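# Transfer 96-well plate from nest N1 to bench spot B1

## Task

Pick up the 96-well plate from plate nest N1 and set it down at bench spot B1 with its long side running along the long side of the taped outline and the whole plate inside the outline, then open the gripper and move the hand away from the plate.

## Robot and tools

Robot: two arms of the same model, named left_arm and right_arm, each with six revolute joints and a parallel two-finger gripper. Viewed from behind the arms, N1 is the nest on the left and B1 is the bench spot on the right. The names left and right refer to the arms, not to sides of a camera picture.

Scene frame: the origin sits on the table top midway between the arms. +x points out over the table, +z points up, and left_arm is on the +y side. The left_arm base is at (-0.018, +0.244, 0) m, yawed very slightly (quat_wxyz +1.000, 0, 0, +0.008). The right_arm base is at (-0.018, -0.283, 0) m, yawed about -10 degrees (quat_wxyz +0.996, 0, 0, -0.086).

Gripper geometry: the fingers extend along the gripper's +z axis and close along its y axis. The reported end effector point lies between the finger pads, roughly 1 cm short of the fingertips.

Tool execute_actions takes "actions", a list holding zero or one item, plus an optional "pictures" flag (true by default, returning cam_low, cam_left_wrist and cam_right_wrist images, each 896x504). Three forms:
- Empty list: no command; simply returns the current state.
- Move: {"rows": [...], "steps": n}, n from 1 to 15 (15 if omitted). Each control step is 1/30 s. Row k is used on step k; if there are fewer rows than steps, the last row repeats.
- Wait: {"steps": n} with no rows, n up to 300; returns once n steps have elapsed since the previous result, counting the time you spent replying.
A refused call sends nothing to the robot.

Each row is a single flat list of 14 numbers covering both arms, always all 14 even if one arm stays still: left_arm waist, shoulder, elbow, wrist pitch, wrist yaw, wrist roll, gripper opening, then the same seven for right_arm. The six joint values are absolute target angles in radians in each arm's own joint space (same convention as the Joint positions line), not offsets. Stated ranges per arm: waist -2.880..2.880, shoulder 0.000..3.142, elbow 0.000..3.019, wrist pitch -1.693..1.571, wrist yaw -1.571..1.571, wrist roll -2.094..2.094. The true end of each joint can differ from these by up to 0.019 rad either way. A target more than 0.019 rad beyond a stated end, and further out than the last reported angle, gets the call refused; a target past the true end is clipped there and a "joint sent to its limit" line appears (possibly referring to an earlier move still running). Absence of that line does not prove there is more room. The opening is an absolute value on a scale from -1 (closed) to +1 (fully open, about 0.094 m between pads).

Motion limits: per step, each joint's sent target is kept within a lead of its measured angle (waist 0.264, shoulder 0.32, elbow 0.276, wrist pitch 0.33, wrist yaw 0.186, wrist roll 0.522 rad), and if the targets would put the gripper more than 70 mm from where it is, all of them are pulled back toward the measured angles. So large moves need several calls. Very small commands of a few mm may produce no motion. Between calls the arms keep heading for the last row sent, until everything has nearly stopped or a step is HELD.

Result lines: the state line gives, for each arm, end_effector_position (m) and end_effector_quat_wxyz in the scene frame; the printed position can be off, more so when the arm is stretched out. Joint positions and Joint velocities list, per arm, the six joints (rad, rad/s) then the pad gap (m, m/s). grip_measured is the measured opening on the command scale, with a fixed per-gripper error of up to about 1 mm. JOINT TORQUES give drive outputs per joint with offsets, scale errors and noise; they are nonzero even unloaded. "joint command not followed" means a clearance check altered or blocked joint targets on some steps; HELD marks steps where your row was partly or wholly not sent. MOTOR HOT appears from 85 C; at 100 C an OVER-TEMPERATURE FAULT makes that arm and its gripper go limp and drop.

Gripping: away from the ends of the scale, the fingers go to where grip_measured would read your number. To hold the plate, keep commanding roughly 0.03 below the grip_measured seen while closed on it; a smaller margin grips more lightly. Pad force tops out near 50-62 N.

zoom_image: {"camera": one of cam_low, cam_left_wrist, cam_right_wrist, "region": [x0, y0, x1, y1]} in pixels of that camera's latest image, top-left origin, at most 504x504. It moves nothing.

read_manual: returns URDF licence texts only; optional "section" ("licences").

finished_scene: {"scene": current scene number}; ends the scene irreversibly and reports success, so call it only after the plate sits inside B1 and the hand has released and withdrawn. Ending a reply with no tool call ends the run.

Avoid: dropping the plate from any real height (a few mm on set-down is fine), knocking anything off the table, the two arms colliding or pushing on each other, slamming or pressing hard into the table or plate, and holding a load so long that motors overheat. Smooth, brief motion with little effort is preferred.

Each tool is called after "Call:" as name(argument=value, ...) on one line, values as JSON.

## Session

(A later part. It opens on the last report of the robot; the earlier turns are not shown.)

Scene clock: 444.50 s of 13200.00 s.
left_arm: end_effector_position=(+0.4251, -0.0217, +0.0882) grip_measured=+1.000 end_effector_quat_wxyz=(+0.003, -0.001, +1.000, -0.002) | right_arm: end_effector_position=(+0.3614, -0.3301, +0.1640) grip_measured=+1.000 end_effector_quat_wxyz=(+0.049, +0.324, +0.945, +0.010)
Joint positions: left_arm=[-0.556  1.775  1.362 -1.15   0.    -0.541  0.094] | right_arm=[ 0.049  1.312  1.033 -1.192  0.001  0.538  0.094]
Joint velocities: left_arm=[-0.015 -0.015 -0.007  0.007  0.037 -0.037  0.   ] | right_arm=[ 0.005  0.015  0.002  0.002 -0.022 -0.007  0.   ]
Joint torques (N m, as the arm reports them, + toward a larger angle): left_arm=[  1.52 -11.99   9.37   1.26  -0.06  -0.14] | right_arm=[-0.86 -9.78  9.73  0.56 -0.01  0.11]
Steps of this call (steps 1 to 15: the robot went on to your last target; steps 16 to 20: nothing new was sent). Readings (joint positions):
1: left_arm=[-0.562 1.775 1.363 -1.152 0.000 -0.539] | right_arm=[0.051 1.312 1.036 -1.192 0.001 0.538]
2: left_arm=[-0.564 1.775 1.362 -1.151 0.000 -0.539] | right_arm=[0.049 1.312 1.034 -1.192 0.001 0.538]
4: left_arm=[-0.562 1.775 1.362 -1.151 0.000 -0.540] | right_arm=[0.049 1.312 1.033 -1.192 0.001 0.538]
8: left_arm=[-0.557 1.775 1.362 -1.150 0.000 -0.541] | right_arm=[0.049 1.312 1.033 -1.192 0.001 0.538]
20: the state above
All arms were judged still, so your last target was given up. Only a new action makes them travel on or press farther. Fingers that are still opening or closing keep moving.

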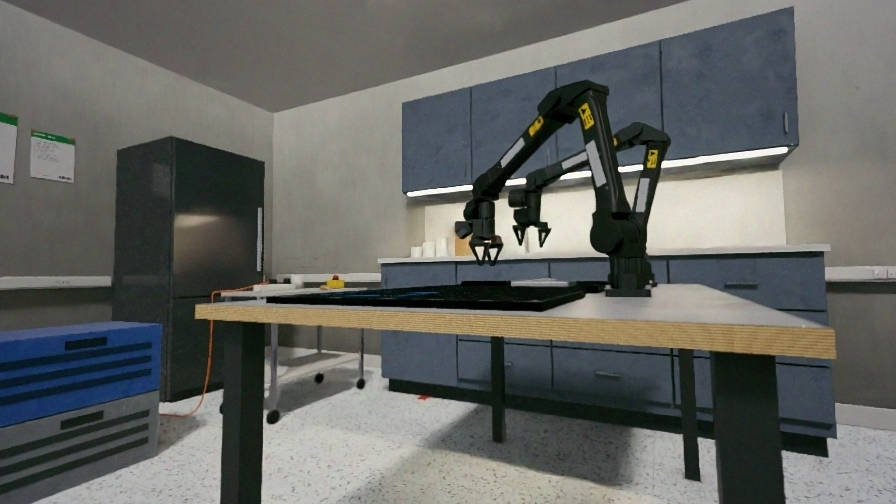

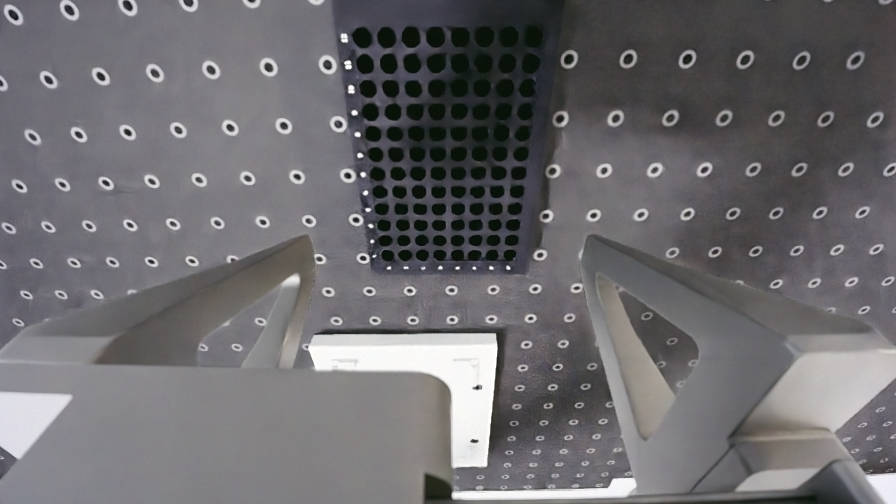

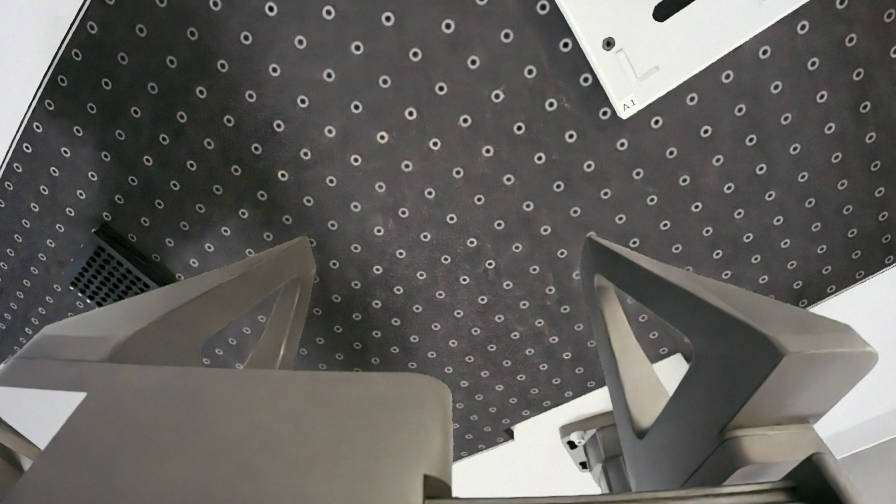

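Call:
execute_actions(actions=[{"rows": [[-0.549,1.793,1.369,-1.133,0,-0.556,1,0.05,1.3,1.04,-1.2,0,0.545,1],[-0.548,1.797,1.368,-1.128,0,-0.557,1,0.05,1.3,1.04,-1.2,0,0.545,1],[-0.547,1.802,1.366,-1.122,0,-0.557,1,0.05,1.3,1.04,-1.2,0,0.545,1],[-0.546,1.808,1.364,-1.115,0,-0.557,1,0.05,1.3,1.04,-1.2,0,0.545,1],[-0.545,1.814,1.362,-1.107,0,-0.557,1,0.05,1.3,1.04,-1.2,0,0.545,1],[-0.544,1.82,1.36,-1.099,0,-0.557,1,0.05,1.3,1.04,-1.2,0,0.545,1],[-0.543,1.826,1.358,-1.091,0,-0.557,1,0.05,1.3,1.04,-1.2,0,0.545,1],[-0.542,1.832,1.356,-1.084,0,-0.557,1,0.05,1.3,1.04,-1.2,0,0.545,1],[-0.541,1.838,1.354,-1.077,0,-0.557,1,0.05,1.3,1.04,-1.2,0,0.545,1],[-0.54,1.843,1.352,-1.07,0,-0.557,1,0.05,1.3,1.04,-1.2,0,0.545,1],[-0.54,1.848,1.351,-1.064,0,-0.557,1,0.05,1.3,1.04,-1.2,0,0.545,1],[-0.54,1.852,1.35,-1.059,0,-0.557,1,0.05,1.3,1.04,-1.2,0,0.545,1],[-0.54,1.855,1.349,-1.055,0,-0.557,1,0.05,1.3,1.04,-1.2,0,0.545,1],[-0.54,1.857,1.348,-1.052,0,-0.557,1,0.05,1.3,1.04,-1.2,0,0.545,1],[-0.54,1.858,1.347,-1.05,0,-0.557,1,0.05,1.3,1.04,-1.2,0,0.545,1]], "steps": 15}], pictures=false)

Call:
execute_actions(actions=[{"steps": 15}])

Scene clock: 465.80 s of 13200.00 s.
left_arm: end_effector_position=(+0.4349, -0.0217, +0.0506) grip_measured=+1.000 end_effector_quat_wxyz=(+0.003, -0.007, +1.000, -0.002) | right_arm: end_effector_position=(+0.3614, -0.3301, +0.1640) grip_measured=+1.000 end_effector_quat_wxyz=(+0.049, +0.324, +0.945, +0.010)
Joint positions: left_arm=[-0.546  1.838  1.344 -1.069  0.    -0.544  0.094] | right_arm=[ 0.049  1.312  1.033 -1.192  0.001  0.538  0.094]
Joint velocities: left_arm=[ 0.015  0.161 -0.076  0.11   0.007  0.022  0.   ] | right_arm=[ 0.005  0.005  0.012  0.007  0.007 -0.022  0.   ]
Joint torques (N m, as the arm reports them, + toward a larger angle): left_arm=[  1.86 -13.1    8.98   1.25  -0.05  -0.14] | right_arm=[-0.79 -9.96  9.72  0.59 -0.01  0.13]
Steps of this call (steps 1 to 90: nothing new was sent; then 17.80 s passed at rest; steps 91 to 105: all 15 steps of this action). Readings (joint positions):
91: left_arm=[-0.556 1.775 1.362 -1.149 0.000 -0.542] | right_arm=[0.049 1.312 1.033 -1.192 0.001 0.538]
92: left_arm=[-0.556 1.775 1.362 -1.148 0.000 -0.542] | right_arm=[0.049 1.312 1.033 -1.192 0.001 0.538]
94: left_arm=[-0.556 1.777 1.362 -1.140 0.000 -0.543] | right_arm=[0.049 1.312 1.033 -1.192 0.001 0.538]
98: left_arm=[-0.553 1.791 1.361 -1.111 0.000 -0.543] | right_arm=[0.049 1.312 1.033 -1.192 0.001 0.538]
105: the state above

Scene clock: 466.30 s of 13200.00 s.
left_arm: end_effector_position=(+0.4331, -0.0205, +0.0425) grip_measured=+1.000 end_effector_quat_wxyz=(-0.002, -0.007, +1.000, +0.001) | right_arm: end_effector_position=(+0.3614, -0.3301, +0.1640) grip_measured=+1.000 end_effector_quat_wxyz=(+0.049, +0.324, +0.945, +0.010)
Joint positions: left_arm=[-0.546  1.85   1.337 -1.063  0.    -0.544  0.094] | right_arm=[ 0.049  1.312  1.033 -1.192  0.001  0.538  0.094]
Joint velocities: left_arm=[-0.015 -0.005  0.002 -0.002 -0.007 -0.022  0.   ] | right_arm=[-0.005 -0.015 -0.012 -0.012  0.022 -0.022  0.   ]
Joint torques (N m, as the arm reports them, + toward a larger angle): left_arm=[  1.49 -13.01   9.29   1.18  -0.07  -0.13] | right_arm=[-0.77 -9.81  9.75  0.54 -0.01  0.12]
Steps of this call (steps 1 to 15: the robot went on to your last target). Readings (joint positions):
1: left_arm=[-0.546 1.843 1.341 -1.067 0.000 -0.544] | right_arm=[0.049 1.312 1.033 -1.192 0.001 0.538]
2: left_arm=[-0.546 1.847 1.339 -1.065 0.000 -0.544] | right_arm=[0.049 1.312 1.033 -1.192 0.001 0.538]
4: left_arm=[-0.546 1.850 1.337 -1.064 0.000 -0.544] | right_arm=[0.049 1.312 1.033 -1.192 0.001 0.538]
8: left_arm=[-0.546 1.850 1.337 -1.063 0.000 -0.544] | right_arm=[0.049 1.312 1.033 -1.192 0.001 0.538]
15: the state above

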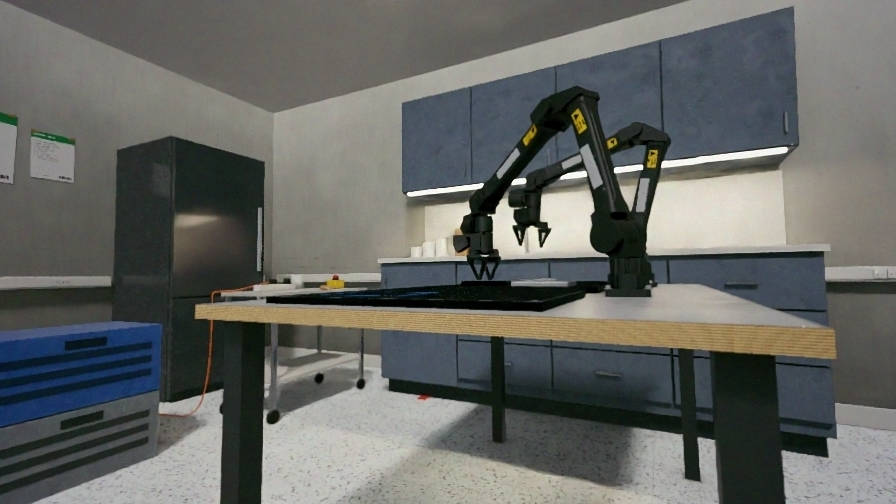

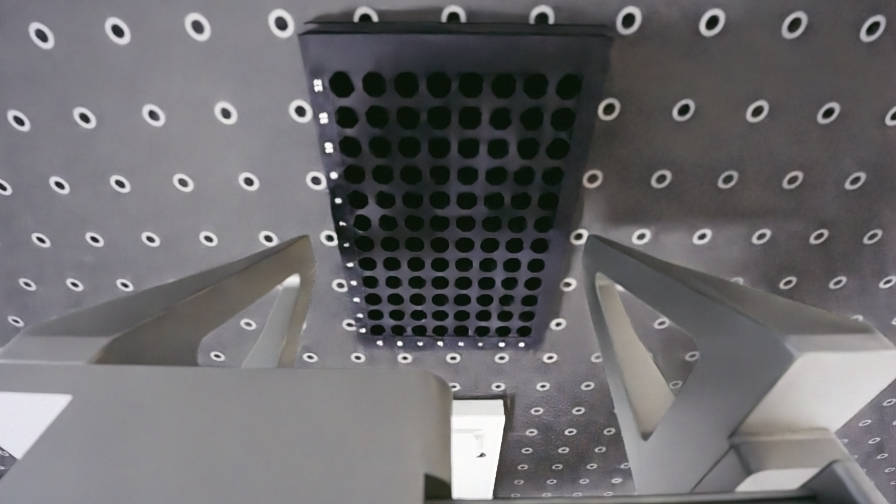

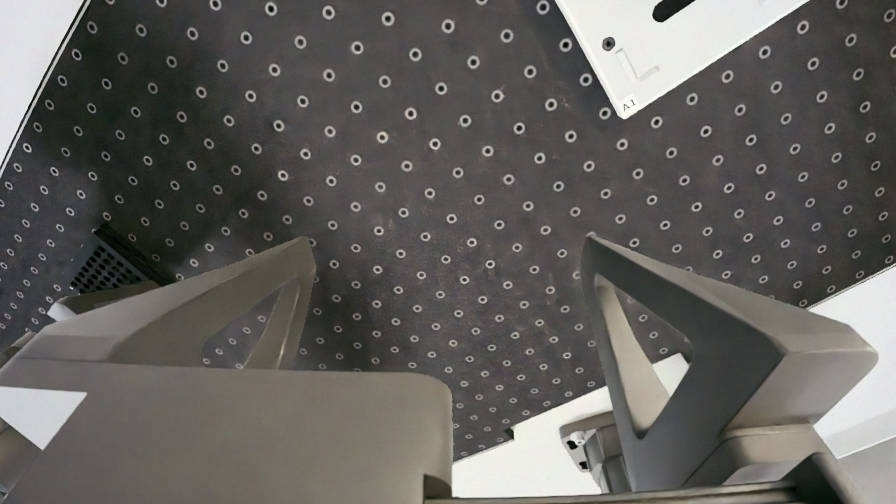

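Call:
execute_actions(actions=[{"rows": [[-0.54,1.86,1.346,-1.047,0,-0.557,1,0.05,1.3,1.04,-1.2,0,0.545,1],[-0.54,1.863,1.345,-1.043,0,-0.557,1,0.05,1.3,1.04,-1.2,0,0.545,1],[-0.54,1.866,1.344,-1.039,0,-0.557,1,0.05,1.3,1.04,-1.2,0,0.545,1],[-0.54,1.869,1.343,-1.035,0,-0.557,1,0.05,1.3,1.04,-1.2,0,0.545,1],[-0.54,1.871,1.342,-1.031,0,-0.557,1,0.05,1.3,1.04,-1.2,0,0.545,1],[-0.54,1.873,1.341,-1.027,0,-0.557,1,0.05,1.3,1.04,-1.2,0,0.545,1],[-0.54,1.875,1.34,-1.024,0,-0.557,1,0.05,1.3,1.04,-1.2,0,0.545,1],[-0.54,1.877,1.339,-1.021,0,-0.557,1,0.05,1.3,1.04,-1.2,0,0.545,1],[-0.54,1.879,1.338,-1.018,0,-0.557,1,0.05,1.3,1.04,-1.2,0,0.545,1],[-0.54,1.881,1.337,-1.016,0,-0.557,1,0.05,1.3,1.04,-1.2,0,0.545,1],[-0.54,1.883,1.336,-1.014,0,-0.557,1,0.05,1.3,1.04,-1.2,0,0.545,1],[-0.54,1.884,1.335,-1.012,0,-0.557,1,0.05,1.3,1.04,-1.2,0,0.545,1],[-0.54,1.885,1.335,-1.011,0,-0.557,1,0.05,1.3,1.04,-1.2,0,0.545,1],[-0.54,1.886,1.334,-1.01,0,-0.557,1,0.05,1.3,1.04,-1.2,0,0.545,1]], "steps": 15}], pictures=false)

Call:
execute_actions(actions=[{"steps": 12}])

Scene clock: 491.70 s of 13200.00 s.
left_arm: end_effector_position=(+0.4385, -0.0236, +0.0347) grip_measured=+1.000 end_effector_quat_wxyz=(+0.007, -0.007, +1.000, -0.004) | right_arm: end_effector_position=(+0.3614, -0.3301, +0.1640) grip_measured=+1.000 end_effector_quat_wxyz=(+0.049, +0.324, +0.945, +0.010)
Joint positions: left_arm=[-0.546  1.862  1.332 -1.024  0.    -0.544  0.094] | right_arm=[ 0.049  1.312  1.033 -1.192  0.001  0.538  0.094]
Joint velocities: left_arm=[-0.005  0.044 -0.042  0.022  0.022  0.037  0.   ] | right_arm=[-0.005 -0.005 -0.002 -0.002  0.007 -0.051  0.   ]
Joint torques (N m, as the arm reports them, + toward a larger angle): left_arm=[  1.58 -12.59   8.63   1.23  -0.05  -0.15] | right_arm=[-0.75 -9.96  9.68  0.6   0.    0.11]
Steps of this call (steps 1 to 15: the robot went on to your last target; steps 16 to 90: nothing new was sent; then 21.90 s passed at rest; steps 91 to 105: all 15 steps of this action). Readings (joint positions):
91: left_arm=[-0.546 1.850 1.337 -1.062 0.000 -0.544] | right_arm=[0.049 1.312 1.033 -1.192 0.001 0.538]
92: left_arm=[-0.546 1.850 1.337 -1.061 0.000 -0.544] | right_arm=[0.049 1.312 1.033 -1.192 0.001 0.538]
94: left_arm=[-0.546 1.850 1.337 -1.055 0.000 -0.544] | right_arm=[0.049 1.312 1.033 -1.192 0.001 0.538]
98: left_arm=[-0.546 1.851 1.337 -1.040 0.000 -0.544] | right_arm=[0.049 1.312 1.033 -1.192 0.001 0.538]
105: the state above

Scene clock: 492.10 s of 13200.00 s.
left_arm: end_effector_position=(+0.4364, -0.0224, +0.0301) grip_measured=+1.000 end_effector_quat_wxyz=(+0.003, -0.007, +1.000, -0.002) | right_arm: end_effector_position=(+0.3614, -0.3301, +0.1640) grip_measured=+1.000 end_effector_quat_wxyz=(+0.049, +0.324, +0.945, +0.010)
Joint positions: left_arm=[-0.546  1.869  1.328 -1.024  0.    -0.544  0.094] | right_arm=[ 0.049  1.312  1.033 -1.192  0.001  0.538  0.094]
Joint velocities: left_arm=[ 0.005  0.005  0.002  0.012 -0.007  0.051  0.   ] | right_arm=[ 0.005 -0.005  0.002 -0.017 -0.022 -0.11   0.   ]
Joint torques (N m, as the arm reports them, + toward a larger angle): left_arm=[  1.54 -12.21   8.84   1.19  -0.07  -0.14] | right_arm=[-0.65 -9.89  9.69  0.57 -0.01  0.12]
Steps of this call (steps 1 to 12: the robot went on to your last target). Readings (joint positions):
1: left_arm=[-0.546 1.864 1.331 -1.024 0.000 -0.544] | right_arm=[0.049 1.312 1.033 -1.192 0.001 0.538]
2: left_arm=[-0.546 1.866 1.329 -1.024 0.000 -0.544] | right_arm=[0.049 1.312 1.033 -1.192 0.001 0.538]
4: left_arm=[-0.546 1.868 1.328 -1.024 0.000 -0.544] | right_arm=[0.049 1.312 1.033 -1.192 0.001 0.538]
8: left_arm=[-0.546 1.869 1.328 -1.024 0.000 -0.544] | right_arm=[0.049 1.312 1.033 -1.192 0.001 0.538]
12: the state above

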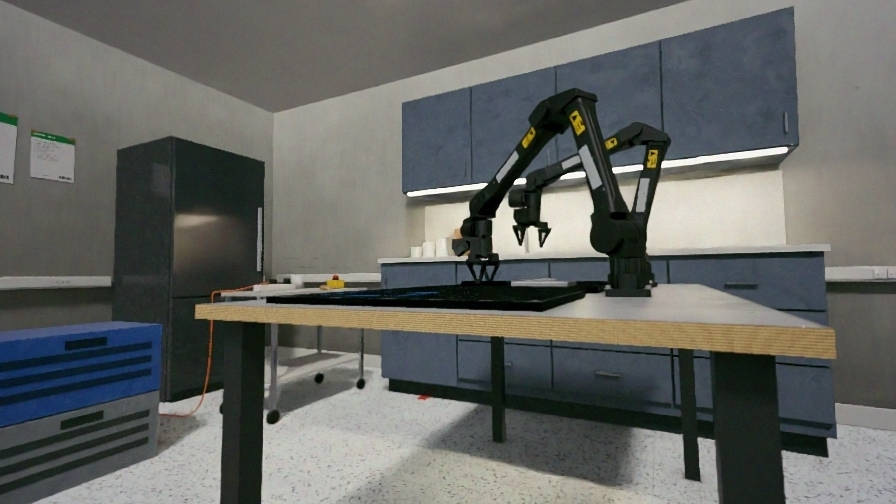

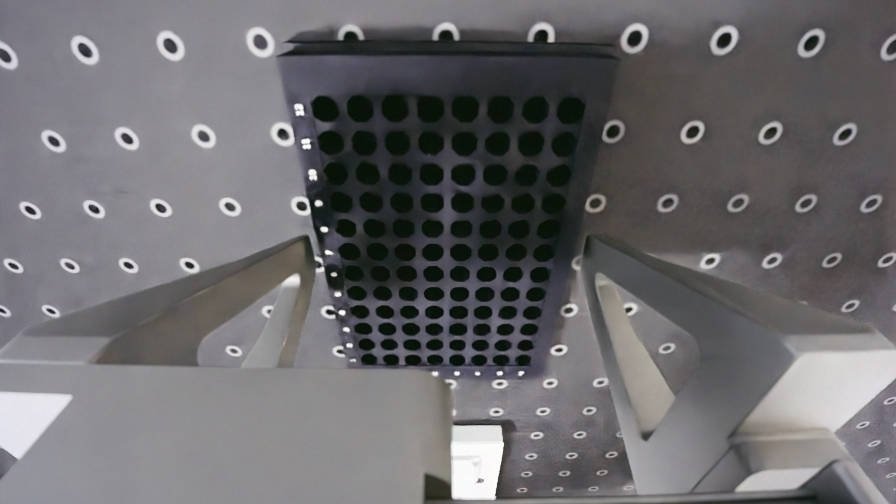

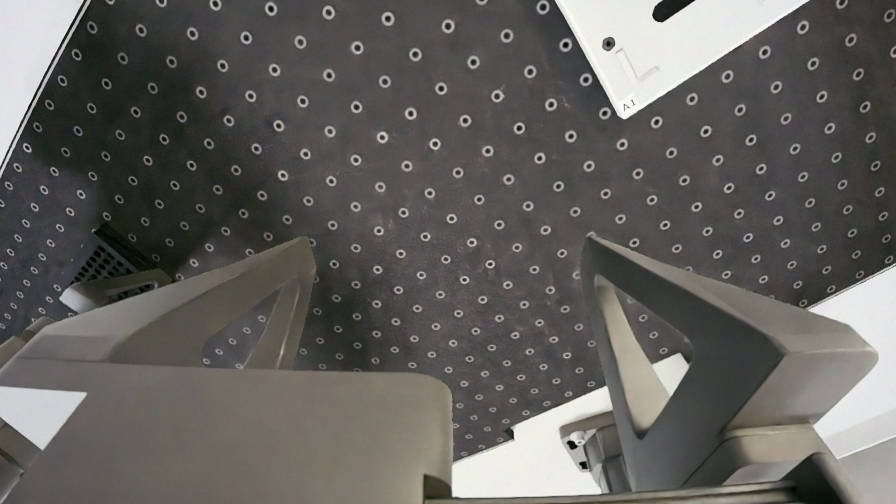

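Call:
execute_actions(actions=[{"rows": [[-0.54,1.888,1.334,-1.01,0,-0.557,1,0.05,1.3,1.04,-1.2,0,0.545,1],[-0.54,1.89,1.333,-1.01,0,-0.557,1,0.05,1.3,1.04,-1.2,0,0.545,1],[-0.54,1.891,1.333,-1.01,0,-0.557,1,0.05,1.3,1.04,-1.2,0,0.545,1],[-0.54,1.892,1.332,-1.01,0,-0.557,1,0.05,1.3,1.04,-1.2,0,0.545,1]], "steps": 15}], pictures=false)

Scene clock: 497.77 s of 13200.00 s.
left_arm: end_effector_position=(+0.4362, -0.0223, +0.0289) grip_measured=+1.000 end_effector_quat_wxyz=(+0.002, -0.007, +1.000, -0.001) | right_arm: end_effector_position=(+0.3614, -0.3301, +0.1640) grip_measured=+1.000 end_effector_quat_wxyz=(+0.049, +0.324, +0.945, +0.010)
Joint positions: left_arm=[-0.546  1.871  1.328 -1.024  0.    -0.544  0.094] | right_arm=[ 0.049  1.312  1.033 -1.192  0.001  0.538  0.094]
Joint velocities: left_arm=[ 0.024 -0.005 -0.002 -0.002  0.022 -0.081  0.   ] | right_arm=[ 0.005 -0.005 -0.012 -0.007 -0.051  0.022  0.   ]
Joint torques (N m, as the arm reports them, + toward a larger angle): left_arm=[  1.49 -12.23   8.51   1.1   -0.05  -0.15] | right_arm=[-0.55 -9.99  9.68  0.58 -0.01  0.13]
Steps of this call (steps 1 to 15: the robot went on to your last target; steps 16 to 90: nothing new was sent; then 2.17 s passed at rest; steps 91 to 105: all 15 steps of this action). Readings (joint positions):
91: left_arm=[-0.546 1.869 1.328 -1.024 0.000 -0.544] | right_arm=[0.049 1.312 1.033 -1.192 0.001 0.538]
92: left_arm=[-0.546 1.869 1.328 -1.024 0.000 -0.544] | right_arm=[0.049 1.312 1.033 -1.192 0.001 0.538]
94: left_arm=[-0.546 1.869 1.328 -1.024 0.000 -0.544] | right_arm=[0.049 1.312 1.033 -1.192 0.001 0.538]
98: left_arm=[-0.546 1.870 1.328 -1.024 0.000 -0.544] | right_arm=[0.049 1.312 1.033 -1.192 0.001 0.538]
105: the state above

Call:
execute_actions(actions=[{"rows": [[-0.54,1.894,1.331,-1.01,0,-0.557,1,0.05,1.3,1.04,-1.2,0,0.545,1],[-0.54,1.895,1.33,-1.01,0,-0.557,1,0.05,1.3,1.04,-1.2,0,0.545,1],[-0.54,1.896,1.33,-1.01,0,-0.557,1,0.05,1.3,1.04,-1.2,0,0.545,1]], "steps": 15}], pictures=false)

Scene clock: 502.03 s of 13200.00 s.
left_arm: end_effector_position=(+0.4358, -0.0221, +0.0266) grip_measured=+1.000 end_effector_quat_wxyz=(-0.000, -0.007, +1.000, -0.000) | right_arm: end_effector_position=(+0.3614, -0.3301, +0.1640) grip_measured=+1.000 end_effector_quat_wxyz=(+0.049, +0.324, +0.945, +0.010)
Joint positions: left_arm=[-0.546  1.876  1.328 -1.024  0.    -0.544  0.094] | right_arm=[ 0.049  1.312  1.033 -1.192  0.001  0.538  0.094]
Joint velocities: left_arm=[-0.015 -0.015  0.002 -0.002 -0.022  0.007  0.   ] | right_arm=[-0.024 -0.015  0.007  0.002 -0.066 -0.037  0.   ]
Joint torques (N m, as the arm reports them, + toward a larger angle): left_arm=[  1.79 -11.82   8.41   1.28  -0.07  -0.15] | right_arm=[-0.77 -9.8   9.74  0.5  -0.01  0.11]
Steps of this call (steps 1 to 15: the robot went on to your last target; steps 16 to 90: nothing new was sent; then 0.77 s passed at rest; steps 91 to 105: all 15 steps of this action). Readings (joint positions):
91: left_arm=[-0.546 1.871 1.328 -1.024 0.000 -0.544] | right_arm=[0.049 1.312 1.033 -1.192 0.001 0.538]
92: left_arm=[-0.546 1.871 1.328 -1.024 0.000 -0.544] | right_arm=[0.049 1.312 1.033 -1.192 0.001 0.538]
94: left_arm=[-0.546 1.872 1.328 -1.024 0.000 -0.544] | right_arm=[0.049 1.312 1.033 -1.192 0.001 0.538]
98: left_arm=[-0.546 1.875 1.328 -1.024 0.000 -0.544] | right_arm=[0.049 1.312 1.033 -1.192 0.001 0.538]
105: the state above

Call:
execute_actions(actions=[{"rows": [[-0.54,1.89,1.334,-1.01,0,-0.557,0.94,0.05,1.3,1.04,-1.2,0,0.545,1],[-0.54,1.89,1.334,-1.01,0,-0.557,0.9,0.05,1.3,1.04,-1.2,0,0.545,1],[-0.54,1.89,1.334,-1.01,0,-0.557,0.87,0.05,1.3,1.04,-1.2,0,0.545,1],[-0.54,1.89,1.334,-1.01,0,-0.557,0.84,0.05,1.3,1.04,-1.2,0,0.545,1],[-0.54,1.89,1.334,-1.01,0,-0.557,0.82,0.05,1.3,1.04,-1.2,0,0.545,1],[-0.54,1.89,1.334,-1.01,0,-0.557,0.8,0.05,1.3,1.04,-1.2,0,0.545,1],[-0.54,1.89,1.334,-1.01,0,-0.557,0.785,0.05,1.3,1.04,-1.2,0,0.545,1],[-0.54,1.89,1.334,-1.01,0,-0.557,0.77,0.05,1.3,1.04,-1.2,0,0.545,1],[-0.54,1.89,1.334,-1.01,0,-0.557,0.755,0.05,1.3,1.04,-1.2,0,0.545,1],[-0.54,1.89,1.334,-1.01,0,-0.557,0.74,0.05,1.3,1.04,-1.2,0,0.545,1],[-0.54,1.89,1.334,-1.01,0,-0.557,0.73,0.05,1.3,1.04,-1.2,0,0.545,1],[-0.54,1.89,1.334,-1.01,0,-0.557,0.72,0.05,1.3,1.04,-1.2,0,0.545,1]], "steps": 15}], pictures=false)

Scene clock: 513.27 s of 13200.00 s.
left_arm: end_effector_position=(+0.4358, -0.0221, +0.0266) grip_measured=+0.763 end_effector_quat_wxyz=(-0.000, -0.007, +1.000, -0.000) | right_arm: end_effector_position=(+0.3614, -0.3301, +0.1640) grip_measured=+1.000 end_effector_quat_wxyz=(+0.049, +0.324, +0.945, +0.010)
Joint positions: left_arm=[-0.546  1.876  1.328 -1.024  0.    -0.544  0.083] | right_arm=[ 0.049  1.312  1.033 -1.192  0.001  0.538  0.094]
Joint velocities: left_arm=[ 0.005 -0.005 -0.007 -0.012  0.007 -0.022 -0.001] | right_arm=[-0.015 -0.005 -0.007 -0.017 -0.007 -0.007  0.   ]
Joint torques (N m, as the arm reports them, + toward a larger angle): left_arm=[  1.45 -12.71   8.64   1.24  -0.06  -0.16] | right_arm=[-0.76 -9.66  9.72  0.59  0.    0.11]
Steps of this call (steps 1 to 15: the robot went on to your last target; steps 16 to 90: nothing new was sent; then 7.73 s passed at rest; steps 91 to 105: all 15 steps of this action). Readings (joint positions):
91: left_arm=[-0.546 1.876 1.328 -1.024 0.000 -0.544] | right_arm=[0.049 1.312 1.033 -1.192 0.001 0.538]
92: left_arm=[-0.546 1.876 1.328 -1.024 0.000 -0.544] | right_arm=[0.049 1.312 1.033 -1.192 0.001 0.538]
94: left_arm=[-0.546 1.876 1.328 -1.024 0.000 -0.544] | right_arm=[0.049 1.312 1.033 -1.192 0.001 0.538]
98: left_arm=[-0.546 1.876 1.328 -1.024 0.000 -0.544] | right_arm=[0.049 1.312 1.033 -1.192 0.001 0.538]
105: the state above

Call:
execute_actions(actions=[{"rows": [[-0.54,1.878,1.346,-1.018,0,-0.557,0.72,0.05,1.3,1.04,-1.2,0,0.545,1],[-0.54,1.866,1.358,-1.027,0,-0.557,0.72,0.05,1.3,1.04,-1.2,0,0.545,1],[-0.54,1.854,1.369,-1.035,0,-0.557,0.72,0.05,1.3,1.04,-1.2,0,0.545,1],[-0.54,1.85,1.372,-1.04,0,-0.557,0.72,0.05,1.3,1.04,-1.2,0,0.545,1],[-0.54,1.845,1.375,-1.048,0,-0.557,0.72,0.05,1.3,1.04,-1.2,0,0.545,1],[-0.54,1.839,1.379,-1.058,0,-0.557,0.72,0.05,1.3,1.04,-1.2,0,0.545,1],[-0.54,1.833,1.384,-1.069,0,-0.557,0.72,0.05,1.3,1.04,-1.2,0,0.545,1],[-0.54,1.826,1.39,-1.082,0,-0.557,0.72,0.05,1.3,1.04,-1.2,0,0.545,1],[-0.54,1.819,1.397,-1.096,0,-0.557,0.72,0.05,1.3,1.04,-1.2,0,0.545,1],[-0.54,1.812,1.404,-1.11,0,-0.557,0.72,0.05,1.3,1.04,-1.2,0,0.545,1],[-0.54,1.805,1.41,-1.124,0,-0.557,0.72,0.05,1.3,1.04,-1.2,0,0.545,1],[-0.54,1.798,1.416,-1.137,0,-0.557,0.72,0.05,1.3,1.04,-1.2,0,0.545,1],[-0.54,1.793,1.421,-1.147,0,-0.557,0.72,0.05,1.3,1.04,-1.2,0,0.545,1],[-0.54,1.789,1.425,-1.155,0,-0.557,0.72,0.05,1.3,1.04,-1.2,0,0.545,1],[-0.54,1.787,1.428,-1.16,0,-0.557,0.72,0.05,1.3,1.04,-1.2,0,0.545,1]], "steps": 15}], pictures=false)

Call:
execute_actions(actions=[{"rows": [[-0.539,1.787,1.428,-1.16,0,-0.556,0.72,0.05,1.3,1.04,-1.2,0,0.545,1],[-0.534,1.787,1.428,-1.16,0,-0.551,0.72,0.05,1.3,1.04,-1.2,0,0.545,1],[-0.528,1.788,1.429,-1.16,0,-0.544,0.72,0.05,1.3,1.04,-1.2,0,0.545,1],[-0.518,1.788,1.429,-1.16,0,-0.535,0.72,0.05,1.3,1.04,-1.2,0,0.545,1],[-0.506,1.789,1.429,-1.16,0,-0.522,0.72,0.05,1.3,1.04,-1.2,0,0.545,1],[-0.491,1.79,1.43,-1.16,0,-0.507,0.72,0.05,1.3,1.04,-1.2,0,0.545,1],[-0.474,1.791,1.431,-1.16,0,-0.489,0.72,0.05,1.3,1.04,-1.2,0,0.545,1],[-0.454,1.793,1.432,-1.16,0,-0.469,0.72,0.05,1.3,1.04,-1.2,0,0.545,1],[-0.432,1.794,1.432,-1.16,0,-0.447,0.72,0.05,1.3,1.04,-1.2,0,0.545,1],[-0.408,1.796,1.433,-1.161,0,-0.422,0.72,0.05,1.3,1.04,-1.2,0,0.545,1],[-0.381,1.798,1.435,-1.161,0,-0.395,0.72,0.05,1.3,1.04,-1.2,0,0.545,1],[-0.353,1.799,1.436,-1.161,0,-0.366,0.72,0.05,1.3,1.04,-1.2,0,0.545,1],[-0.323,1.801,1.437,-1.161,0,-0.335,0.72,0.05,1.3,1.04,-1.2,0,0.545,1],[-0.291,1.804,1.438,-1.161,0,-0.302,0.72,0.05,1.3,1.04,-1.2,0,0.545,1],[-0.258,1.806,1.44,-1.161,0,-0.268,0.72,0.05,1.3,1.04,-1.2,0,0.545,1]], "steps": 15}], pictures=false)

Call:
execute_actions(actions=[{"rows": [[-0.223,1.808,1.441,-1.161,0,-0.232,0.72,0.05,1.3,1.04,-1.2,0,0.545,1],[-0.187,1.81,1.443,-1.162,0,-0.195,0.72,0.05,1.3,1.04,-1.2,0,0.545,1],[-0.15,1.813,1.444,-1.162,0,-0.157,0.72,0.05,1.3,1.04,-1.2,0,0.545,1],[-0.112,1.815,1.446,-1.162,0,-0.118,0.72,0.05,1.3,1.04,-1.2,0,0.545,1],[-0.073,1.818,1.447,-1.162,0,-0.079,0.72,0.05,1.3,1.04,-1.2,0,0.545,1],[-0.034,1.821,1.449,-1.162,0,-0.039,0.72,0.05,1.3,1.04,-1.2,0,0.545,1],[0.005,1.823,1.451,-1.162,0,0.001,0.72,0.05,1.3,1.04,-1.2,0,0.545,1],[0.045,1.826,1.452,-1.163,0,0.042,0.72,0.05,1.3,1.04,-1.2,0,0.545,1],[0.084,1.828,1.454,-1.163,0,0.082,0.72,0.05,1.3,1.04,-1.2,0,0.545,1],[0.123,1.831,1.456,-1.163,0,0.122,0.72,0.05,1.3,1.04,-1.2,0,0.545,1],[0.162,1.834,1.457,-1.163,0,0.161,0.72,0.05,1.3,1.04,-1.2,0,0.545,1],[0.2,1.836,1.459,-1.163,0,0.2,0.72,0.05,1.3,1.04,-1.2,0,0.545,1],[0.237,1.839,1.46,-1.163,0,0.238,0.72,0.05,1.3,1.04,-1.2,0,0.545,1],[0.273,1.841,1.462,-1.164,0,0.275,0.72,0.05,1.3,1.04,-1.2,0,0.545,1],[0.308,1.843,1.463,-1.164,0,0.311,0.72,0.05,1.3,1.04,-1.2,0,0.545,1]], "steps": 15}], pictures=false)

Call:
execute_actions(actions=[{"rows": [[0.341,1.845,1.465,-1.164,0,0.345,0.72,0.05,1.3,1.04,-1.2,0,0.545,1],[0.373,1.848,1.466,-1.164,0,0.378,0.72,0.05,1.3,1.04,-1.2,0,0.545,1],[0.403,1.85,1.467,-1.164,0,0.409,0.72,0.05,1.3,1.04,-1.2,0,0.545,1],[0.431,1.851,1.468,-1.164,0,0.438,0.72,0.05,1.3,1.04,-1.2,0,0.545,1],[0.458,1.853,1.47,-1.164,0,0.465,0.72,0.05,1.3,1.04,-1.2,0,0.545,1],[0.482,1.855,1.471,-1.165,0,0.49,0.72,0.05,1.3,1.04,-1.2,0,0.545,1],[0.504,1.856,1.471,-1.165,0,0.512,0.72,0.05,1.3,1.04,-1.2,0,0.545,1],[0.524,1.858,1.472,-1.165,0,0.532,0.72,0.05,1.3,1.04,-1.2,0,0.545,1],[0.541,1.859,1.473,-1.165,0,0.55,0.72,0.05,1.3,1.04,-1.2,0,0.545,1],[0.556,1.86,1.474,-1.165,0,0.565,0.72,0.05,1.3,1.04,-1.2,0,0.545,1],[0.568,1.861,1.474,-1.165,0,0.578,0.72,0.05,1.3,1.04,-1.2,0,0.545,1],[0.578,1.861,1.474,-1.165,0,0.587,0.72,0.05,1.3,1.04,-1.2,0,0.545,1],[0.584,1.862,1.475,-1.165,0,0.594,0.72,0.05,1.3,1.04,-1.2,0,0.545,1],[0.587,1.862,1.475,-1.165,0,0.599,0.72,0.05,1.3,1.04,-1.2,0,0.545,1],[0.588,1.862,1.475,-1.165,0,0.6,0.72,0.05,1.3,1.04,-1.2,0,0.545,1]], "steps": 15}], pictures=false)

Call:
execute_actions(actions=[{"steps": 20}])

Scene clock: 599.47 s of 13200.00 s.
left_arm: end_effector_position=(+0.4281, -0.0175, +0.0557) grip_measured=+0.763 end_effector_quat_wxyz=(-0.018, -0.007, +1.000, +0.011) | right_arm: end_effector_position=(+0.3614, -0.3301, +0.1640) grip_measured=+1.000 end_effector_quat_wxyz=(+0.049, +0.324, +0.945, +0.010)
Joint positions: left_arm=[-0.546  1.841  1.363 -1.134  0.    -0.544  0.083] | right_arm=[ 0.049  1.312  1.033 -1.192  0.001  0.538  0.094]
Joint velocities: left_arm=[ 0.005 -0.249  0.168 -0.252  0.022 -0.007 -0.001] | right_arm=[-0.015 -0.015 -0.017  0.007 -0.007 -0.022  0.   ]
Joint torques (N m, as the arm reports them, + toward a larger angle): left_arm=[  1.54 -16.65  12.93   0.32  -0.05  -0.15] | right_arm=[-0.74 -9.79  9.67  0.56 -0.01  0.12]
Steps of this call (steps 1 to 15: the robot went on to your last target; steps 16 to 90: nothing new was sent; then 82.70 s passed at rest; steps 91 to 105: all 15 steps of this action). Readings (joint positions):
91: left_arm=[-0.546 1.876 1.328 -1.024 0.000 -0.544] | right_arm=[0.049 1.312 1.033 -1.192 0.001 0.538]
92: left_arm=[-0.546 1.876 1.328 -1.024 0.000 -0.544] | right_arm=[0.049 1.312 1.033 -1.192 0.001 0.538]
94: left_arm=[-0.546 1.876 1.328 -1.024 0.000 -0.544] | right_arm=[0.049 1.312 1.033 -1.192 0.001 0.538]
98: left_arm=[-0.546 1.875 1.331 -1.049 0.000 -0.544] | right_arm=[0.049 1.312 1.033 -1.192 0.001 0.538]
105: the state above

Scene clock: 599.97 s of 13200.00 s.
left_arm: end_effector_position=(+0.4807, +0.0758, +0.0824) grip_measured=+0.763 end_effector_quat_wxyz=(+0.002, -0.033, +0.999, -0.001) | right_arm: end_effector_position=(+0.3614, -0.3301, +0.1640) grip_measured=+1.000 end_effector_quat_wxyz=(+0.049, +0.324, +0.945, +0.010)
Joint positions: left_arm=[-0.341  1.806  1.389 -1.15   0.    -0.391  0.083] | right_arm=[ 0.049  1.312  1.033 -1.192  0.001  0.538  0.094]
Joint velocities: left_arm=[ 1.021 -0.015 -0.002  0.002  0.051  0.711 -0.001] | right_arm=[-0.005  0.005  0.007 -0.017  0.007 -0.022  0.   ]
Joint torques (N m, as the arm reports them, + toward a larger angle): left_arm=[  3.18 -13.55  13.15   0.29  -0.02   0.05] | right_arm=[-0.72 -9.99  9.67  0.6  -0.01  0.12]
Steps of this call (steps 1 to 15: all 15 steps of this action). Readings (joint positions):
1: left_arm=[-0.546 1.833 1.368 -1.141 0.000 -0.544] | right_arm=[0.049 1.312 1.033 -1.192 0.001 0.538]
2: left_arm=[-0.546 1.826 1.373 -1.144 0.000 -0.544] | right_arm=[0.049 1.312 1.033 -1.192 0.001 0.538]
4: left_arm=[-0.543 1.813 1.382 -1.148 0.000 -0.544] | right_arm=[0.049 1.312 1.033 -1.192 0.001 0.538]
8: left_arm=[-0.515 1.806 1.389 -1.148 0.000 -0.523] | right_arm=[0.049 1.312 1.033 -1.192 0.001 0.538]
15: the state above

Scene clock: 600.47 s of 13200.00 s.
left_arm: end_effector_position=(+0.5000, +0.3825, +0.0846) grip_measured=+0.763 end_effector_quat_wxyz=(+0.008, -0.062, +0.998, +0.001) | right_arm: end_effector_position=(+0.3614, -0.3301, +0.1640) grip_measured=+1.000 end_effector_quat_wxyz=(+0.049, +0.324, +0.945, +0.010)
Joint positions: left_arm=[ 0.246  1.82   1.415 -1.15   0.     0.137  0.083] | right_arm=[ 0.049  1.312  1.033 -1.192  0.001  0.538  0.094]
Joint velocities: left_arm=[ 1.109  0.083  0.042 -0.002  0.007  1.121 -0.   ] | right_arm=[ 0.005 -0.015 -0.022 -0.007  0.037 -0.11   0.   ]
Joint torques (N m, as the arm reports them, + toward a larger angle): left_arm=[  1.03 -12.19  12.75   0.11   0.02   0.12] | right_arm=[-0.76 -9.74  9.69  0.56 -0.01  0.12]
Steps of this call (steps 1 to 15: all 15 steps of this action). Readings (joint positions):
1: left_arm=[-0.306 1.806 1.390 -1.150 0.000 -0.364] | right_arm=[0.049 1.312 1.033 -1.192 0.001 0.538]
2: left_arm=[-0.269 1.806 1.391 -1.150 0.000 -0.335] | right_arm=[0.049 1.312 1.033 -1.192 0.001 0.538]
4: left_arm=[-0.191 1.806 1.393 -1.150 0.000 -0.271] | right_arm=[0.049 1.312 1.033 -1.192 0.001 0.538]
8: left_arm=[-0.030 1.807 1.401 -1.150 0.000 -0.129] | right_arm=[0.049 1.312 1.033 -1.192 0.001 0.538]
15: the state above

Scene clock: 600.97 s of 13200.00 s.
left_arm: end_effector_position=(+0.4202, +0.5530, +0.0739) grip_measured=+0.763 end_effector_quat_wxyz=(-0.003, -0.039, +0.999, -0.002) | right_arm: end_effector_position=(+0.3614, -0.3301, +0.1640) grip_measured=+1.000 end_effector_quat_wxyz=(+0.049, +0.324, +0.945, +0.010)
Joint positions: left_arm=[ 0.599  1.844  1.421 -1.154  0.     0.537  0.083] | right_arm=[ 0.049  1.312  1.033 -1.192  0.001  0.538  0.094]
Joint velocities: left_arm=[ 0.142  0.005  0.002 -0.017 -0.051  0.271  0.   ] | right_arm=[ 0.005  0.005 -0.007 -0.002 -0.051 -0.037  0.   ]
Joint torques (N m, as the arm reports them, + toward a larger angle): left_arm=[ -0.21 -12.96  13.23   0.32   0.04   0.07] | right_arm=[-0.9  -9.72  9.69  0.56 -0.01  0.11]
Steps of this call (steps 1 to 15: all 15 steps of this action). Readings (joint positions):
1: left_arm=[0.282 1.823 1.416 -1.150 0.000 0.174] | right_arm=[0.049 1.312 1.033 -1.192 0.001 0.538]
2: left_arm=[0.318 1.826 1.417 -1.150 0.000 0.210] | right_arm=[0.049 1.312 1.033 -1.192 0.001 0.538]
4: left_arm=[0.385 1.831 1.418 -1.150 0.000 0.280] | right_arm=[0.049 1.312 1.033 -1.192 0.001 0.538]
8: left_arm=[0.497 1.840 1.419 -1.152 0.000 0.402] | right_arm=[0.049 1.312 1.033 -1.192 0.001 0.538]
15: the state above

Scene clock: 601.63 s of 13200.00 s.
left_arm: end_effector_position=(+0.4222, +0.5509, +0.0743) grip_measured=+0.763 end_effector_quat_wxyz=(-0.002, -0.011, +1.000, -0.002) | right_arm: end_effector_position=(+0.3614, -0.3301, +0.1640) grip_measured=+1.000 end_effector_quat_wxyz=(+0.049, +0.324, +0.945, +0.010)
Joint positions: left_arm=[ 0.593  1.844  1.422 -1.154  0.     0.587  0.083] | right_arm=[ 0.049  1.312  1.033 -1.192  0.001  0.538  0.094]
Joint velocities: left_arm=[ 0.005  0.005 -0.012 -0.002 -0.037 -0.022  0.001] | right_arm=[ 0.005 -0.005  0.007 -0.012 -0.007 -0.066  0.   ]
Joint torques (N m, as the arm reports them, + toward a larger angle): left_arm=[  0.69 -12.42  13.19   0.28   0.06   0.1 ] | right_arm=[-0.75 -9.87  9.68  0.58 -0.02  0.12]
Steps of this call (steps 1 to 20: the robot went on to your last target). Readings (joint positions):
1: left_arm=[0.602 1.844 1.421 -1.154 0.000 0.547] | right_arm=[0.049 1.312 1.033 -1.192 0.001 0.538]
2: left_arm=[0.602 1.844 1.421 -1.154 0.000 0.555] | right_arm=[0.049 1.312 1.033 -1.192 0.001 0.538]
4: left_arm=[0.600 1.844 1.422 -1.154 0.000 0.566] | right_arm=[0.049 1.312 1.033 -1.192 0.001 0.538]
8: left_arm=[0.595 1.844 1.422 -1.154 0.000 0.579] | right_arm=[0.049 1.312 1.033 -1.192 0.001 0.538]
20: the state above

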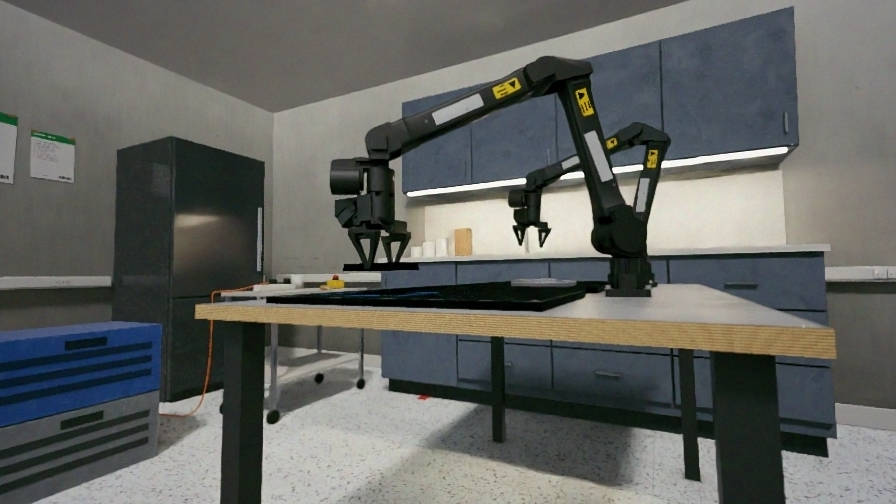

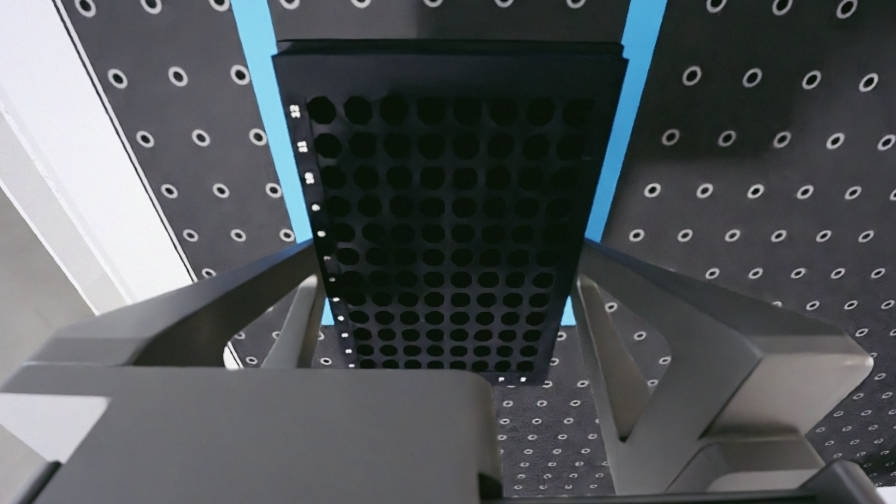

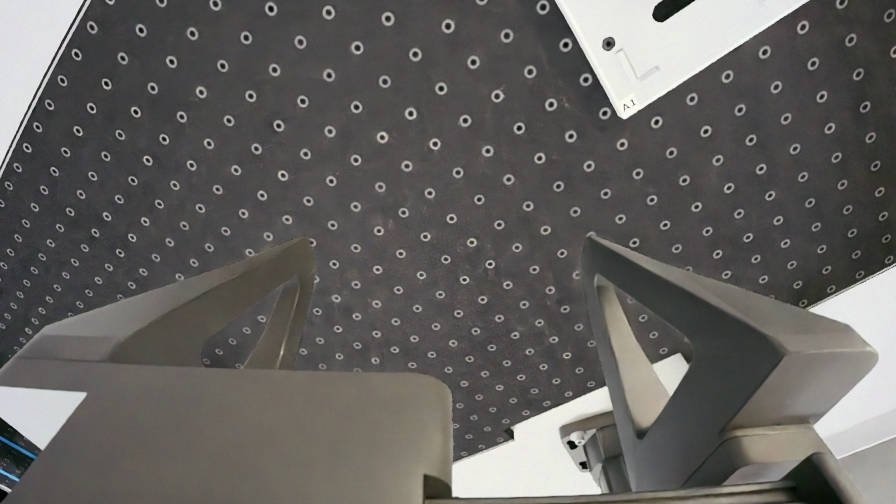

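Call:
execute_actions(actions=[{"rows": [[0.587,1.862,1.46,-1.157,0,0.6,0.72,0.05,1.3,1.04,-1.2,0,0.545,1],[0.586,1.862,1.445,-1.149,0,0.6,0.72,0.05,1.3,1.04,-1.2,0,0.545,1],[0.585,1.863,1.432,-1.142,0,0.6,0.72,0.05,1.3,1.04,-1.2,0,0.545,1],[0.584,1.865,1.431,-1.139,0,0.6,0.72,0.05,1.3,1.04,-1.2,0,0.545,1],[0.583,1.867,1.429,-1.135,0,0.6,0.72,0.05,1.3,1.04,-1.2,0,0.545,1],[0.582,1.87,1.427,-1.13,0,0.6,0.72,0.05,1.3,1.04,-1.2,0,0.545,1],[0.582,1.873,1.425,-1.124,0,0.6,0.72,0.05,1.3,1.04,-1.2,0,0.545,1],[0.582,1.876,1.422,-1.118,0,0.6,0.72,0.05,1.3,1.04,-1.2,0,0.545,1],[0.582,1.879,1.42,-1.112,0,0.6,0.72,0.05,1.3,1.04,-1.2,0,0.545,1],[0.582,1.882,1.417,-1.106,0,0.6,0.72,0.05,1.3,1.04,-1.2,0,0.545,1],[0.582,1.885,1.415,-1.1,0,0.6,0.72,0.05,1.3,1.04,-1.2,0,0.545,1],[0.582,1.888,1.412,-1.094,0,0.6,0.72,0.05,1.3,1.04,-1.2,0,0.545,1],[0.582,1.891,1.41,-1.088,0,0.6,0.72,0.05,1.3,1.04,-1.2,0,0.545,1],[0.582,1.894,1.407,-1.082,0,0.6,0.72,0.05,1.3,1.04,-1.2,0,0.545,1],[0.582,1.897,1.405,-1.076,0,0.6,0.72,0.05,1.3,1.04,-1.2,0,0.545,1]], "steps": 15}], pictures=false)

Call:
execute_actions(actions=[{"rows": [[0.582,1.9,1.403,-1.07,0,0.6,0.72,0.05,1.3,1.04,-1.2,0,0.545,1],[0.582,1.903,1.401,-1.065,0,0.6,0.72,0.05,1.3,1.04,-1.2,0,0.545,1],[0.582,1.905,1.399,-1.06,0,0.6,0.72,0.05,1.3,1.04,-1.2,0,0.545,1],[0.582,1.907,1.397,-1.056,0,0.6,0.72,0.05,1.3,1.04,-1.2,0,0.545,1],[0.582,1.909,1.396,-1.052,0,0.6,0.72,0.05,1.3,1.04,-1.2,0,0.545,1],[0.582,1.91,1.395,-1.049,0,0.6,0.72,0.05,1.3,1.04,-1.2,0,0.545,1],[0.582,1.911,1.394,-1.047,0,0.6,0.72,0.05,1.3,1.04,-1.2,0,0.545,1],[0.582,1.912,1.393,-1.045,0,0.6,0.72,0.05,1.3,1.04,-1.2,0,0.545,1],[0.582,1.913,1.392,-1.043,0,0.6,0.72,0.05,1.3,1.04,-1.2,0,0.545,1],[0.582,1.914,1.392,-1.042,0,0.6,0.72,0.05,1.3,1.04,-1.2,0,0.545,1]], "steps": 15}])

Scene clock: 626.73 s of 13200.00 s.
left_arm: end_effector_position=(+0.4275, +0.5518, +0.0558) grip_measured=+0.763 end_effector_quat_wxyz=(+0.003, -0.009, +1.000, +0.002) | right_arm: end_effector_position=(+0.3614, -0.3301, +0.1640) grip_measured=+1.000 end_effector_quat_wxyz=(+0.049, +0.324, +0.945, +0.010)
Joint positions: left_arm=[ 0.589  1.869  1.405 -1.101  0.     0.587  0.083] | right_arm=[ 0.049  1.312  1.033 -1.192  0.001  0.538  0.094]
Joint velocities: left_arm=[-0.015  0.122 -0.081  0.188  0.007  0.007 -0.   ] | right_arm=[-0.005  0.015  0.007  0.002 -0.022  0.066  0.   ]
Joint torques (N m, as the arm reports them, + toward a larger angle): left_arm=[  1.17 -13.05   8.95   1.22   0.06   0.08] | right_arm=[-0.8  -9.8   9.73  0.59  0.    0.12]
Steps of this call (steps 1 to 15: the robot went on to your last target; steps 16 to 90: nothing new was sent; then 21.60 s passed at rest; steps 91 to 105: all 15 steps of this action). Readings (joint positions):
91: left_arm=[0.593 1.844 1.422 -1.154 0.000 0.587] | right_arm=[0.049 1.312 1.033 -1.192 0.001 0.538]
92: left_arm=[0.593 1.844 1.422 -1.154 0.000 0.587] | right_arm=[0.049 1.312 1.033 -1.192 0.001 0.538]
94: left_arm=[0.593 1.845 1.422 -1.154 0.000 0.587] | right_arm=[0.049 1.312 1.033 -1.192 0.001 0.538]
98: left_arm=[0.592 1.848 1.421 -1.141 0.000 0.587] | right_arm=[0.049 1.312 1.033 -1.192 0.001 0.538]
105: the state above

Scene clock: 627.23 s of 13200.00 s.
left_arm: end_effector_position=(+0.4272, +0.5516, +0.0329) grip_measured=+0.763 end_effector_quat_wxyz=(+0.000, -0.009, +1.000, +0.000) | right_arm: end_effector_position=(+0.3614, -0.3301, +0.1640) grip_measured=+1.000 end_effector_quat_wxyz=(+0.049, +0.324, +0.945, +0.010)
Joint positions: left_arm=[ 0.589  1.9    1.384 -1.055  0.     0.587  0.083] | right_arm=[ 0.049  1.312  1.033 -1.192  0.001  0.538  0.094]
Joint velocities: left_arm=[-0.015 -0.005 -0.022 -0.012 -0.051 -0.051 -0.001] | right_arm=[-0.005 -0.015  0.002  0.022 -0.037 -0.007  0.   ]
Joint torques (N m, as the arm reports them, + toward a larger angle): left_arm=[  0.73 -12.63   8.89   1.31   0.05   0.08] | right_arm=[-0.77 -9.89  9.72  0.58 -0.01  0.12]
Steps of this call (steps 1 to 15: all 15 steps of this action). Readings (joint positions):
1: left_arm=[0.589 1.874 1.402 -1.095 0.000 0.587] | right_arm=[0.049 1.312 1.033 -1.192 0.001 0.538]
2: left_arm=[0.589 1.878 1.399 -1.089 0.000 0.587] | right_arm=[0.049 1.312 1.033 -1.192 0.001 0.538]
4: left_arm=[0.589 1.886 1.394 -1.078 0.000 0.587] | right_arm=[0.049 1.312 1.033 -1.192 0.001 0.538]
8: left_arm=[0.589 1.897 1.387 -1.064 0.000 0.587] | right_arm=[0.049 1.312 1.033 -1.192 0.001 0.538]
15: the state above

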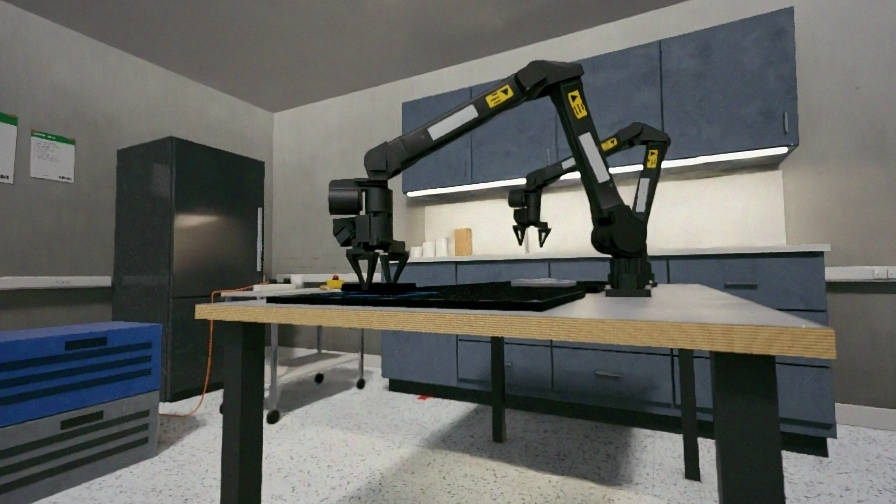

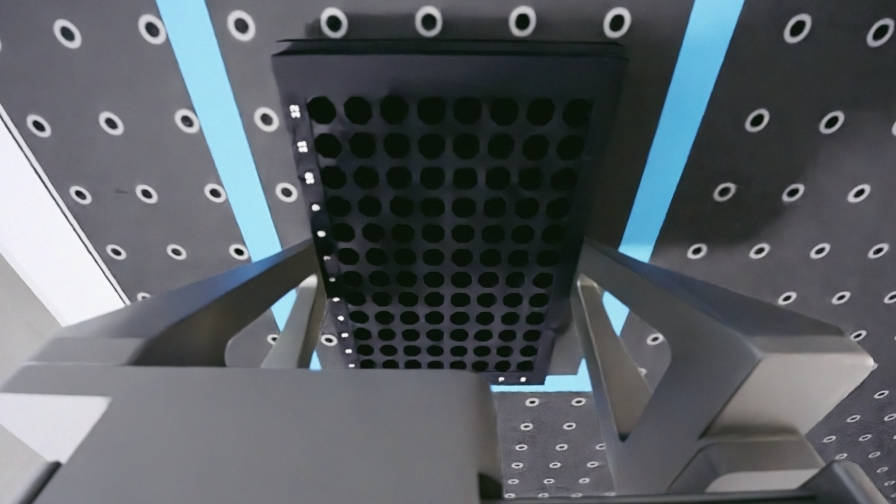

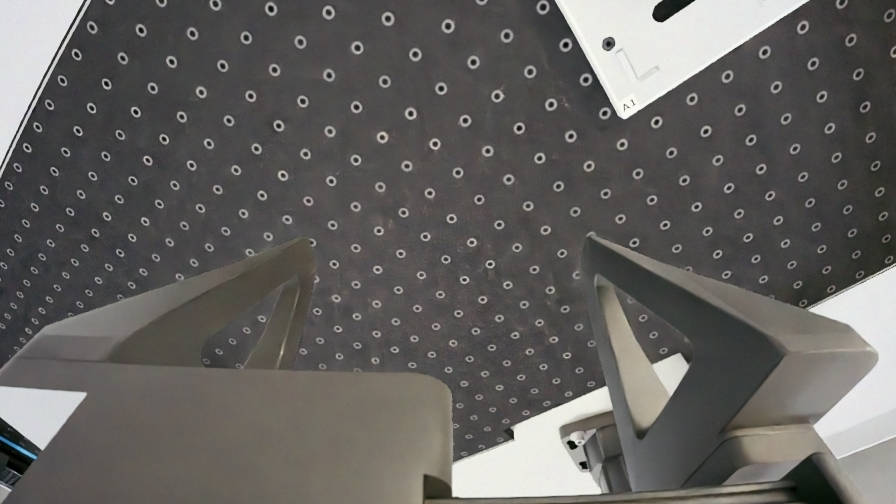

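Call:
execute_actions(actions=[{"rows": [[0.582,1.916,1.391,-1.04,0,0.6,0.72,0.05,1.3,1.04,-1.2,0,0.545,1],[0.582,1.918,1.39,-1.038,0,0.6,0.72,0.05,1.3,1.04,-1.2,0,0.545,1],[0.582,1.92,1.389,-1.036,0,0.6,0.72,0.05,1.3,1.04,-1.2,0,0.545,1],[0.582,1.921,1.388,-1.035,0,0.6,0.72,0.05,1.3,1.04,-1.2,0,0.545,1],[0.582,1.922,1.387,-1.034,0,0.6,0.72,0.05,1.3,1.04,-1.2,0,0.545,1],[0.582,1.923,1.386,-1.033,0,0.6,0.72,0.05,1.3,1.04,-1.2,0,0.545,1],[0.582,1.924,1.385,-1.032,0,0.6,0.72,0.05,1.3,1.04,-1.2,0,0.545,1],[0.582,1.924,1.385,-1.031,0,0.6,0.72,0.05,1.3,1.04,-1.2,0,0.545,1]], "steps": 15}], pictures=false)

Call:
execute_actions(actions=[{"steps": 8}], pictures=false)

Scene clock: 656.40 s of 13200.00 s.
left_arm: end_effector_position=(+0.4268, +0.5513, +0.0276) grip_measured=+0.763 end_effector_quat_wxyz=(-0.000, -0.009, +1.000, -0.000) | right_arm: end_effector_position=(+0.3614, -0.3301, +0.1640) grip_measured=+1.000 end_effector_quat_wxyz=(+0.049, +0.324, +0.945, +0.010)
Joint positions: left_arm=[ 0.589  1.906  1.379 -1.044  0.     0.587  0.083] | right_arm=[ 0.049  1.312  1.033 -1.192  0.001  0.538  0.094]
Joint velocities: left_arm=[ 0.005 -0.005 -0.007  0.017 -0.051  0.051 -0.   ] | right_arm=[-0.005  0.024  0.002  0.007  0.037  0.022  0.   ]
Joint torques (N m, as the arm reports them, + toward a larger angle): left_arm=[  0.56 -12.84   8.7    1.17   0.07   0.07] | right_arm=[-0.65 -9.86  9.71  0.55 -0.01  0.11]
Steps of this call (steps 1 to 15: the robot went on to your last target; steps 16 to 90: nothing new was sent; then 25.67 s passed at rest; steps 91 to 105: all 15 steps of this action). Readings (joint positions):
91: left_arm=[0.589 1.900 1.384 -1.054 0.000 0.587] | right_arm=[0.049 1.312 1.033 -1.192 0.001 0.538]
92: left_arm=[0.589 1.900 1.384 -1.054 0.000 0.587] | right_arm=[0.049 1.312 1.033 -1.192 0.001 0.538]
94: left_arm=[0.589 1.900 1.384 -1.051 0.000 0.587] | right_arm=[0.049 1.312 1.033 -1.192 0.001 0.538]
98: left_arm=[0.589 1.902 1.383 -1.045 0.000 0.587] | right_arm=[0.049 1.312 1.033 -1.192 0.001 0.538]
105: the state above

Scene clock: 656.67 s of 13200.00 s.
left_arm: end_effector_position=(+0.4268, +0.5513, +0.0276) grip_measured=+0.763 end_effector_quat_wxyz=(-0.000, -0.009, +1.000, -0.000) | right_arm: end_effector_position=(+0.3614, -0.3301, +0.1640) grip_measured=+1.000 end_effector_quat_wxyz=(+0.049, +0.324, +0.945, +0.010)
Joint positions: left_arm=[ 0.589  1.906  1.379 -1.044  0.     0.587  0.083] | right_arm=[ 0.049  1.312  1.033 -1.192  0.001  0.538  0.094]
Joint velocities: left_arm=[-0.005 -0.005 -0.002  0.012 -0.007 -0.081 -0.   ] | right_arm=[-0.015  0.005 -0.002  0.012  0.022  0.007  0.   ]
Joint torques (N m, as the arm reports them, + toward a larger angle): left_arm=[  0.64 -12.69   8.96   1.17   0.06   0.1 ] | right_arm=[-0.8  -9.76  9.67  0.57  0.    0.1 ]
Steps of this call (steps 1 to 8: the robot went on to your last target). Readings (joint positions):
1: left_arm=[0.589 1.906 1.379 -1.044 0.000 0.587] | right_arm=[0.049 1.312 1.033 -1.192 0.001 0.538]
2: left_arm=[0.589 1.906 1.379 -1.044 0.000 0.587] | right_arm=[0.049 1.312 1.033 -1.192 0.001 0.538]
4: left_arm=[0.589 1.906 1.379 -1.044 0.000 0.587] | right_arm=[0.049 1.312 1.033 -1.192 0.001 0.538]
8: the state above


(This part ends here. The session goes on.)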